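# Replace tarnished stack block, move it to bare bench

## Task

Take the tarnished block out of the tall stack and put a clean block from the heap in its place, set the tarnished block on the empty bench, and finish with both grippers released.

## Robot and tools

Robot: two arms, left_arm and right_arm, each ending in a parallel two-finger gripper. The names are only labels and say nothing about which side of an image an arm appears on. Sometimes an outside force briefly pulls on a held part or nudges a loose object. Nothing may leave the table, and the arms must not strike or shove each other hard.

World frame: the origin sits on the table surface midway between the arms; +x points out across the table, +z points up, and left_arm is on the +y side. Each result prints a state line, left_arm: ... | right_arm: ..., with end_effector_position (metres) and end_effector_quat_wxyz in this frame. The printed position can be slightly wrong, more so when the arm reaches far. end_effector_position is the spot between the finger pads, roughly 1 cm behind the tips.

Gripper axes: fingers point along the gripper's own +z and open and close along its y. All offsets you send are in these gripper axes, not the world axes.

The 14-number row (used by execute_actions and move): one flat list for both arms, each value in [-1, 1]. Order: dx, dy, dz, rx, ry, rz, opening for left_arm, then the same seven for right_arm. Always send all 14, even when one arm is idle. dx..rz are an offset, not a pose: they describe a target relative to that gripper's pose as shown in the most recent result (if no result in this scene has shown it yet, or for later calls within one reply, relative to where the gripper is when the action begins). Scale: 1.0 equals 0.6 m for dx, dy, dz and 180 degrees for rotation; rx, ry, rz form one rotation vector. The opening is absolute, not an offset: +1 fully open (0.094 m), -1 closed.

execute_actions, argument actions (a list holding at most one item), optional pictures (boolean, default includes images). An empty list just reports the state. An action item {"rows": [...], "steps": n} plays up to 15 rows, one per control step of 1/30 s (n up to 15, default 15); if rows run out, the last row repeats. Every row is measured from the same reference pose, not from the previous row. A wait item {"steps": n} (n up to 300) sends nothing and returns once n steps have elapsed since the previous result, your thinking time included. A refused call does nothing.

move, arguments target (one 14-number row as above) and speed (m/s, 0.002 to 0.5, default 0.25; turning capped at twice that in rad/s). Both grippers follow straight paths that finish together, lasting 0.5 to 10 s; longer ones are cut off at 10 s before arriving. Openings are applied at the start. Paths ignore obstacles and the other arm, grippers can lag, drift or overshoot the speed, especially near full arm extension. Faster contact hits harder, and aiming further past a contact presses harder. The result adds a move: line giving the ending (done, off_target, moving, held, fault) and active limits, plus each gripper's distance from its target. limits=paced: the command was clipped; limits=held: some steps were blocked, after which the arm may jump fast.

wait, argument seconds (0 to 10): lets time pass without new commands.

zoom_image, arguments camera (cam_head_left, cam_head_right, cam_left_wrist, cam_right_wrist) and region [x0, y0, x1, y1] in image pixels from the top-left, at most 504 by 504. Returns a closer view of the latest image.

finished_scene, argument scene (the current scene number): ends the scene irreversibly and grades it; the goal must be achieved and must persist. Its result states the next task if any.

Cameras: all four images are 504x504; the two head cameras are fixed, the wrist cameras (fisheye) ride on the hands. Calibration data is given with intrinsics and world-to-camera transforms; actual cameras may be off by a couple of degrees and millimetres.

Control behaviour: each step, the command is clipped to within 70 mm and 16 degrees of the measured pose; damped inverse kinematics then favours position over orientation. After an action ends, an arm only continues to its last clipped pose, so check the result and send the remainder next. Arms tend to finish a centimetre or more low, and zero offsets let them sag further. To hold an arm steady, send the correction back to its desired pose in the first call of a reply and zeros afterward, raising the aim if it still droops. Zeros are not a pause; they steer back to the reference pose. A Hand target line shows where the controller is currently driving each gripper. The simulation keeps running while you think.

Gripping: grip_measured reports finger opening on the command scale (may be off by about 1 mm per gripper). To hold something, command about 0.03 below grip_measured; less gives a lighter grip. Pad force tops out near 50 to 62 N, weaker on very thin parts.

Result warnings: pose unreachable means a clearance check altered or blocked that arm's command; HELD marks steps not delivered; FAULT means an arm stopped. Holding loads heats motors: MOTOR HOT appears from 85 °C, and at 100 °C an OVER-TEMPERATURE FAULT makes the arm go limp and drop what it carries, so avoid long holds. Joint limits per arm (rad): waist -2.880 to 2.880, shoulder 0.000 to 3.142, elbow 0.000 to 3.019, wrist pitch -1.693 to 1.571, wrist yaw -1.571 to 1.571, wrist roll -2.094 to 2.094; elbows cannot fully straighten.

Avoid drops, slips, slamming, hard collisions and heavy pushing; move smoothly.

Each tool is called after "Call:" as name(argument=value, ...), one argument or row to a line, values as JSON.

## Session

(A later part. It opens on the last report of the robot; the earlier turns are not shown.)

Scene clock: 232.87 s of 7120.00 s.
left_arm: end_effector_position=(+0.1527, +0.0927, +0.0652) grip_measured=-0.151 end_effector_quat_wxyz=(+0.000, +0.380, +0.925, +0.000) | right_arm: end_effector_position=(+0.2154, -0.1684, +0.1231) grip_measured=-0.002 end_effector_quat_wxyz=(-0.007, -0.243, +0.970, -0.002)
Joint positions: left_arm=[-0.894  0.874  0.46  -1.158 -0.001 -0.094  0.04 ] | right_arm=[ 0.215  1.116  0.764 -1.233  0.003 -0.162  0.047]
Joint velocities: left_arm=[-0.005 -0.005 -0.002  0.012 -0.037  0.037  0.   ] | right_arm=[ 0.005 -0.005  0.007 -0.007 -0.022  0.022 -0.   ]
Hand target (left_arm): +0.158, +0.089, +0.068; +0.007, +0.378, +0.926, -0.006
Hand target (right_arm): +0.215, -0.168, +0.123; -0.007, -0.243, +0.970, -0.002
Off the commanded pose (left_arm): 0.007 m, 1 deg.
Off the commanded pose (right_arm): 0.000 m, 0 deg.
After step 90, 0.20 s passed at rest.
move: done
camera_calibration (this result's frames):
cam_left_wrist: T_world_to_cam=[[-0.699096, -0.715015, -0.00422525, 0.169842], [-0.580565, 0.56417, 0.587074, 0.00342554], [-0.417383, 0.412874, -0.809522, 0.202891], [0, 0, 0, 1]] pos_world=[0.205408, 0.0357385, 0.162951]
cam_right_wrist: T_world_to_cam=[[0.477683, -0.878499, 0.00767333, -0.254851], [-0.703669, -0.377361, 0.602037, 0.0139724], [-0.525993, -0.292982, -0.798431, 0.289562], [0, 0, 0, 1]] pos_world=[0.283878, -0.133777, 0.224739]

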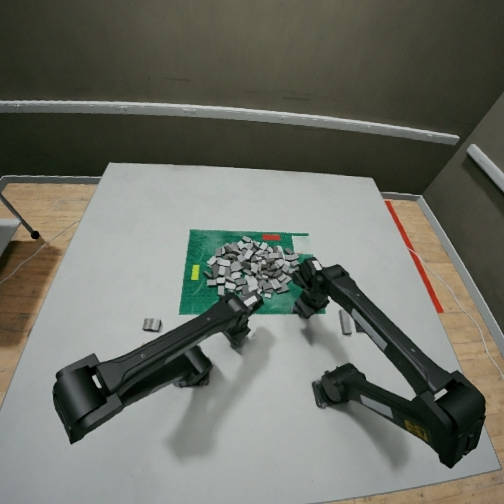

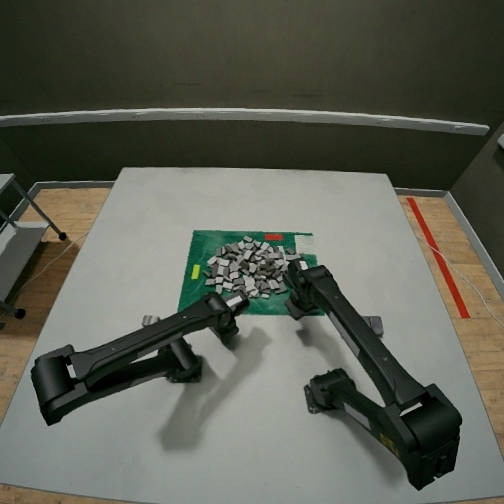

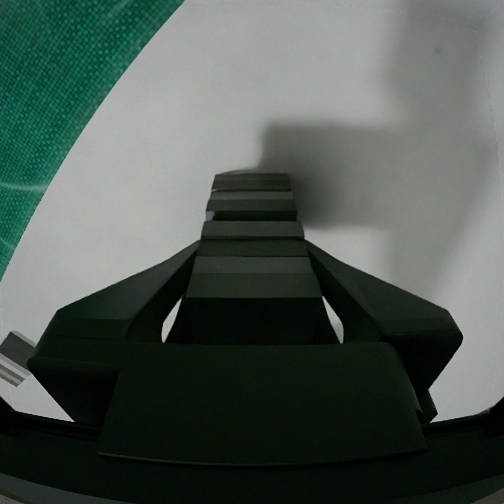

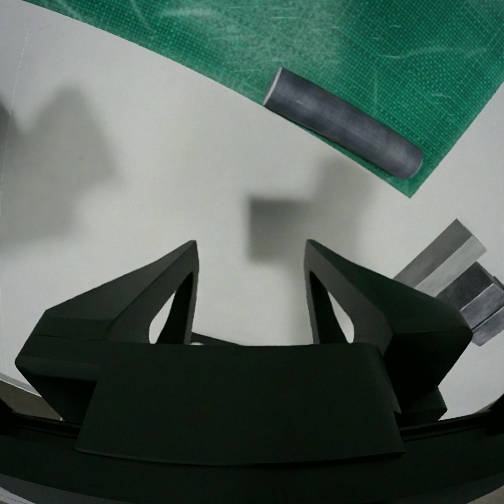

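Call:
move(
  target=[-0.011,0,0.014,0,-0.005,0,-0.21,0,0,0,0,0,0,0],
  speed=0.02,
)

Call:
zoom_image(
  camera="cam_left_wrist",
  region=[180,160,330,270],
)

Scene clock: 238.23 s of 7120.00 s.
left_arm: end_effector_position=(+0.1526, +0.0929, +0.0567) grip_measured=-0.151 end_effector_quat_wxyz=(-0.000, +0.380, +0.925, +0.001) | right_arm: end_effector_position=(+0.2154, -0.1684, +0.1231) grip_measured=-0.002 end_effector_quat_wxyz=(-0.007, -0.243, +0.970, -0.002)
Joint positions: left_arm=[-0.894  0.889  0.443 -1.126 -0.001 -0.092  0.04 ] | right_arm=[ 0.215  1.116  0.764 -1.233  0.003 -0.162  0.047]
Joint velocities: left_arm=[-0.015  0.015 -0.002 -0.002 -0.051 -0.051  0.   ] | right_arm=[ 0.005 -0.005  0.012  0.002 -0.022 -0.037 -0.   ]
Hand target (left_arm): +0.157, +0.088, +0.057; +0.007, +0.379, +0.925, -0.003
Hand target (right_arm): +0.215, -0.168, +0.123; -0.007, -0.243, +0.970, -0.002
Off the commanded pose (left_arm): 0.007 m, 1 deg.
Off the commanded pose (right_arm): 0.000 m, 0 deg.
After step 90, 1.60 s passed at rest.
move: done
camera_calibration (this result's frames):
cam_left_wrist: T_world_to_cam=[[-0.700189, -0.713944, -0.00433574, 0.169905], [-0.579271, 0.56454, 0.587997, 0.00789102], [-0.417349, 0.414221, -0.808852, 0.195737], [0, 0, 0, 1]] pos_world=[0.205228, 0.0357697, 0.154419]
cam_right_wrist: T_world_to_cam=[[0.477683, -0.878499, 0.00767333, -0.254851], [-0.703669, -0.377361, 0.602037, 0.0139724], [-0.525993, -0.292982, -0.798431, 0.289562], [0, 0, 0, 1]] pos_world=[0.283878, -0.133777, 0.224739]

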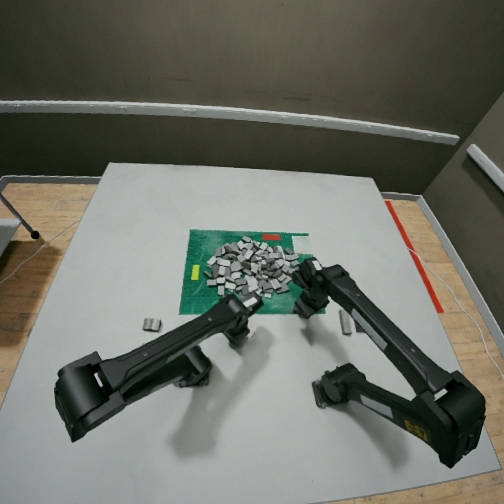

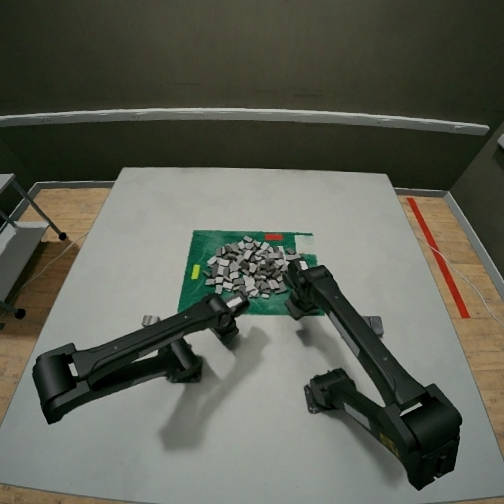

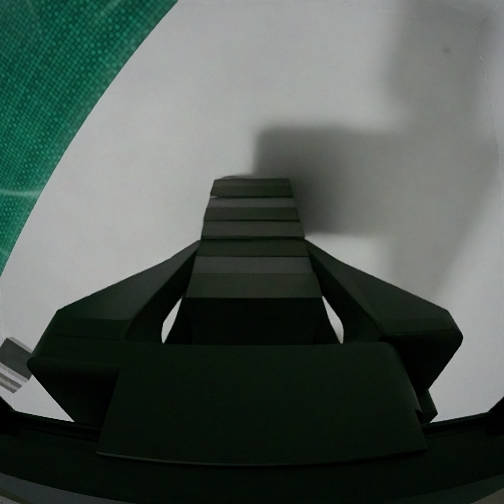

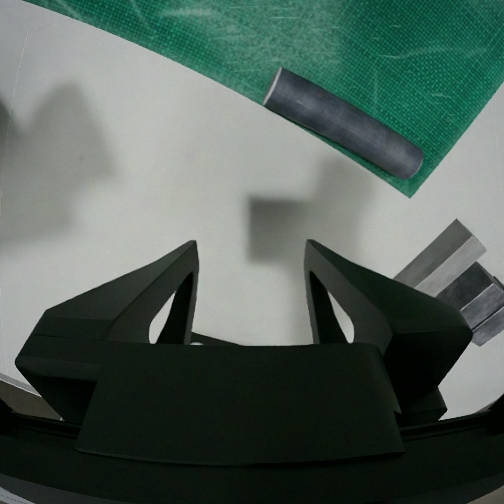

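Region (180, 160, 330, 270) of cam_left_wrist's 504x504 image, scaled by 3.360, with more detail than that image has; it fills the top 370 rows of this view, and the rest is white.

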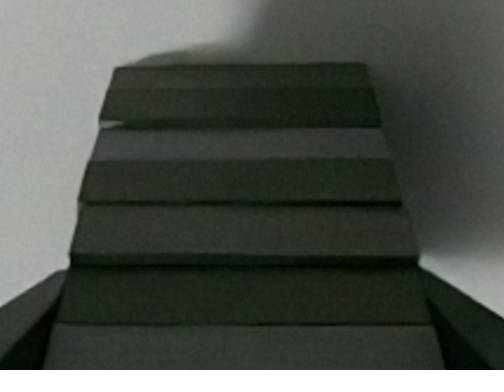

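Call:
execute_actions(
  actions=[
    {"rows":[[-0.004,0,0.003,0,0,0,-0.21,0,0,0,0,0,0,0]],"steps":10},
  ],
  pictures=false,
)

Call:
execute_actions(
  actions=[
    {"rows":[[0,0,0,0,0,0,0.85,0,0,0,0,0,0,0]],"steps":15},
  ],
  pictures=false,
)

Call:
move(
  target=[-0.025,0,-0.17,0,-0.025,0,0.85,0,0,0,0,0,0,0],
)

Call:
move(
  target=[0.08,0.22,-0.04,0,-0.02,-0.2,0.85,0,0,0,0,0,0,0],
)

Scene clock: 246.93 s of 7120.00 s.
left_arm: end_effector_position=(+0.1525, +0.0930, +0.0566) grip_measured=-0.151 end_effector_quat_wxyz=(-0.001, +0.380, +0.925, +0.001) | right_arm: end_effector_position=(+0.2154, -0.1684, +0.1231) grip_measured=-0.002 end_effector_quat_wxyz=(-0.007, -0.243, +0.970, -0.002)
Joint positions: left_arm=[-0.894  0.89   0.443 -1.126 -0.001 -0.092  0.04 ] | right_arm=[ 0.215  1.116  0.764 -1.233  0.003 -0.162  0.047]
Joint velocities: left_arm=[ 0.005 -0.005 -0.002  0.002  0.037  0.022 -0.001] | right_arm=[-0.015 -0.005 -0.012 -0.012  0.022 -0.022  0.   ]
Hand target (left_arm): +0.154, +0.091, +0.055; -0.000, +0.380, +0.925, +0.001
Hand target (right_arm): +0.215, -0.168, +0.123; -0.007, -0.243, +0.970, -0.002
Off the commanded pose (left_arm): 0.003 m, 0 deg.
Off the commanded pose (right_arm): 0.000 m, 0 deg.
Steps of this call (steps 1 to 90: nothing new was sent; then 5.37 s passed at rest; steps 91 to 100: all 10 steps of this action). Readings (end_effector_position):
91: left_arm (+0.1526, +0.0929, +0.0567) | right_arm (+0.2154, -0.1684, +0.1231)
92: left_arm (+0.1525, +0.0930, +0.0566) | right_arm (+0.2154, -0.1684, +0.1231)
94: left_arm (+0.1525, +0.0930, +0.0566) | right_arm (+0.2154, -0.1684, +0.1231)
98: left_arm (+0.1525, +0.0930, +0.0566) | right_arm (+0.2154, -0.1684, +0.1231)
100: the state above

Scene clock: 247.43 s of 7120.00 s.
left_arm: end_effector_position=(+0.1525, +0.0930, +0.0566) grip_measured=+0.848 end_effector_quat_wxyz=(-0.001, +0.380, +0.925, +0.001) | right_arm: end_effector_position=(+0.2154, -0.1684, +0.1231) grip_measured=-0.002 end_effector_quat_wxyz=(-0.007, -0.243, +0.970, -0.002)
Joint positions: left_arm=[-0.894  0.89   0.443 -1.126 -0.001 -0.092  0.087] | right_arm=[ 0.215  1.116  0.764 -1.233  0.003 -0.162  0.047]
Joint velocities: left_arm=[-0.024 -0.005 -0.022  0.002 -0.022  0.007  0.001] | right_arm=[-0.005 -0.005 -0.027  0.002  0.125 -0.007 -0.   ]
Hand target (left_arm): +0.153, +0.093, +0.057; -0.001, +0.380, +0.925, +0.001
Hand target (right_arm): +0.215, -0.168, +0.123; -0.007, -0.243, +0.970, -0.002
Off the commanded pose (left_arm): 0.000 m, 0 deg.
Off the commanded pose (right_arm): 0.000 m, 0 deg.
Steps of this call (steps 1 to 15: all 15 steps of this action). Readings (end_effector_position):
1: left_arm (+0.1525, +0.0930, +0.0566) | right_arm (+0.2154, -0.1684, +0.1231)
2: left_arm (+0.1525, +0.0930, +0.0566) | right_arm (+0.2154, -0.1684, +0.1231)
4: left_arm (+0.1525, +0.0930, +0.0566) | right_arm (+0.2154, -0.1684, +0.1231)
8: left_arm (+0.1525, +0.0930, +0.0566) | right_arm (+0.2154, -0.1684, +0.1231)
15: the state above

Scene clock: 248.57 s of 7120.00 s.
left_arm: end_effector_position=(+0.1558, +0.0902, +0.1422) grip_measured=+0.848 end_effector_quat_wxyz=(+0.020, +0.380, +0.925, -0.008) | right_arm: end_effector_position=(+0.2154, -0.1684, +0.1231) grip_measured=-0.002 end_effector_quat_wxyz=(-0.007, -0.243, +0.970, -0.002)
Joint positions: left_arm=[-0.894  0.765  0.623 -1.386 -0.005 -0.092  0.087] | right_arm=[ 0.215  1.116  0.764 -1.233  0.003 -0.162  0.047]
Joint velocities: left_arm=[-0.005 -0.005  0.017 -0.007  0.037  0.037  0.001] | right_arm=[-0.005 -0.005  0.007 -0.002 -0.037  0.051  0.   ]
Hand target (left_arm): +0.163, +0.084, +0.158; +0.036, +0.380, +0.924, -0.013
Hand target (right_arm): +0.215, -0.168, +0.123; -0.007, -0.243, +0.970, -0.002
Off the commanded pose (left_arm): 0.020 m, 2 deg.
Off the commanded pose (right_arm): 0.000 m, 0 deg.
move: off_target (left_arm)
camera_calibration (this result's frames):
cam_left_wrist: T_world_to_cam=[[-0.699993, -0.714137, -0.00425782, 0.17057], [-0.597225, 0.582107, 0.551792, -0.0326532], [-0.391576, 0.388793, -0.833971, 0.26921], [0, 0, 0, 1]] pos_world=[0.205313, 0.0361513, 0.243257]
cam_right_wrist: T_world_to_cam=[[0.477683, -0.878499, 0.00767333, -0.254851], [-0.703669, -0.377361, 0.602037, 0.0139724], [-0.525993, -0.292982, -0.798431, 0.289562], [0, 0, 0, 1]] pos_world=[0.283878, -0.133777, 0.224739]

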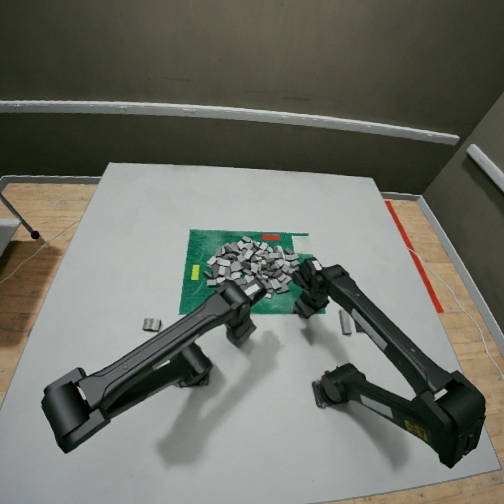

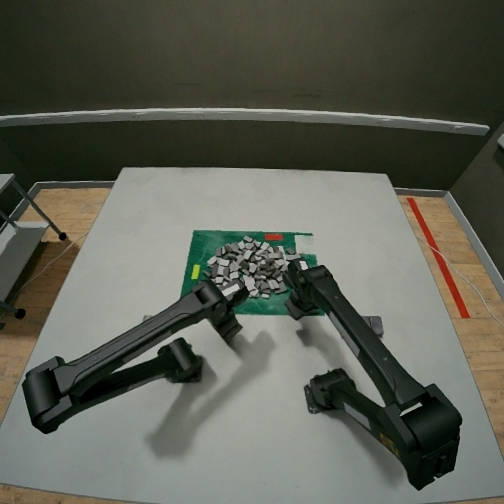

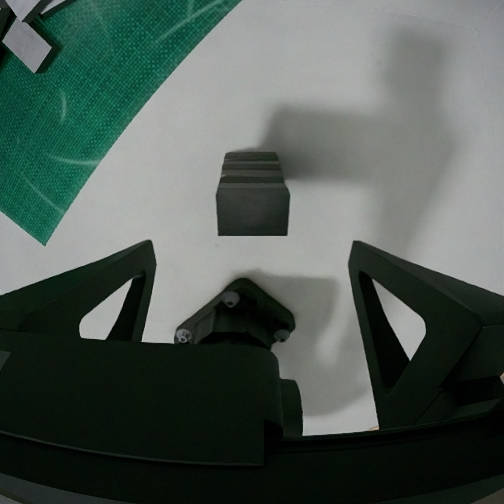

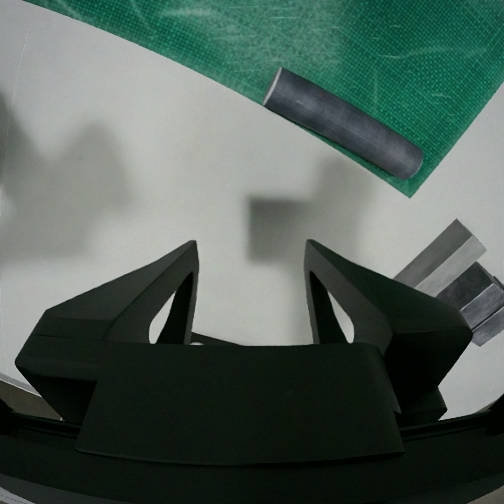

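Scene clock: 250.27 s of 7120.00 s.
left_arm: end_effector_position=(+0.2023, +0.2174, +0.1509) grip_measured=+0.848 end_effector_quat_wxyz=(+0.029, +0.072, +0.997, -0.030) | right_arm: end_effector_position=(+0.2154, -0.1684, +0.1231) grip_measured=-0.002 end_effector_quat_wxyz=(-0.007, -0.243, +0.970, -0.002)
Joint positions: left_arm=[-0.036  0.684  0.615 -1.448  0.063  0.128  0.087] | right_arm=[ 0.215  1.116  0.764 -1.233  0.003 -0.162  0.047]
Joint velocities: left_arm=[-0.015  0.005 -0.002  0.007  0.095  0.022 -0.001] | right_arm=[-0.005 -0.005  0.017  0.007 -0.007  0.037 -0.001]
Hand target (left_arm): +0.210, +0.218, +0.162; +0.040, +0.075, +0.996, -0.031
Hand target (right_arm): +0.215, -0.168, +0.123; -0.007, -0.243, +0.970, -0.002
Off the commanded pose (left_arm): 0.018 m, 2 deg.
Off the commanded pose (right_arm): 0.000 m, 0 deg.
move: off_target (left_arm)
camera_calibration (this result's frames):
cam_left_wrist: T_world_to_cam=[[-0.140792, -0.988641, 0.0526033, 0.231923], [-0.8319, 0.146943, 0.535116, 0.0608908], [-0.536767, 0.0315792, -0.843139, 0.353624], [0, 0, 0, 1]] pos_world=[0.273122, 0.209174, 0.253371]
cam_right_wrist: T_world_to_cam=[[0.477683, -0.878499, 0.00767333, -0.254851], [-0.703669, -0.377361, 0.602037, 0.0139724], [-0.525993, -0.292982, -0.798431, 0.289562], [0, 0, 0, 1]] pos_world=[0.283878, -0.133777, 0.224739]

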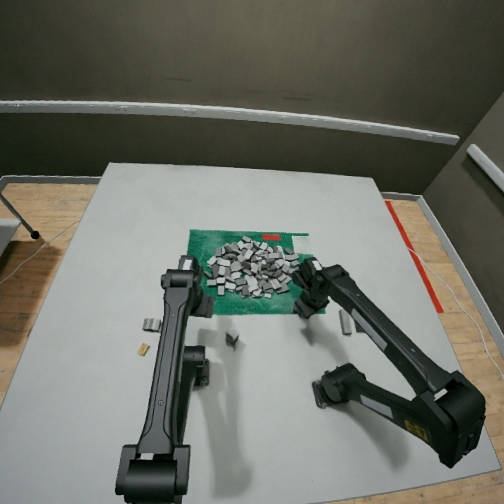

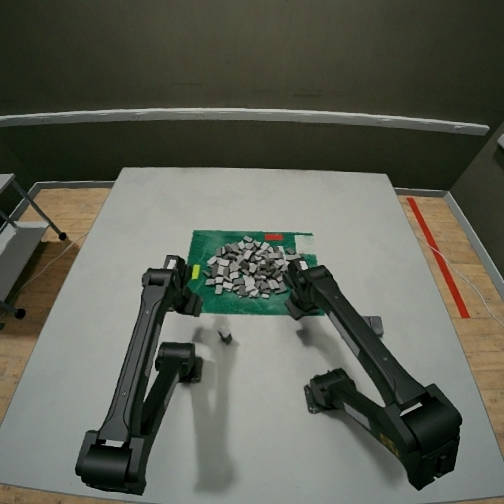

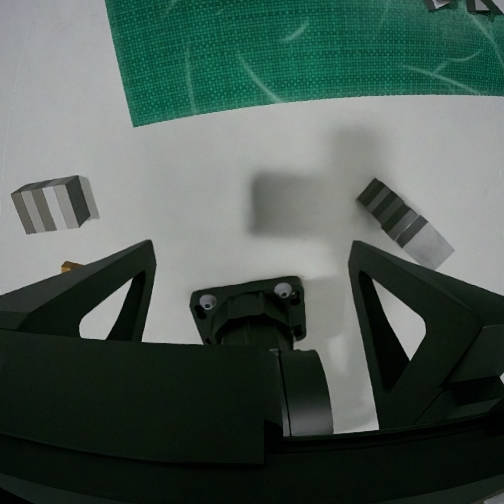

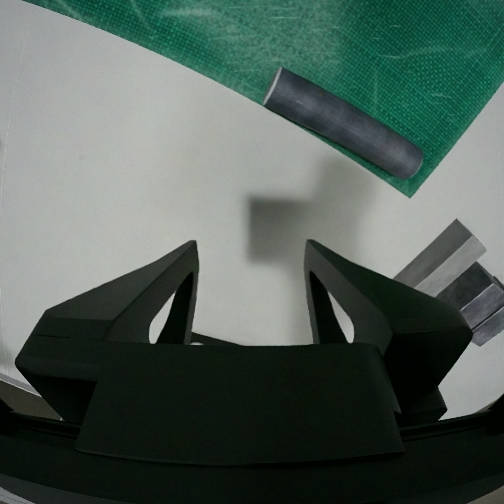

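Call:
finished_scene(
  scene=2,
)

The scene is finished: the task was done.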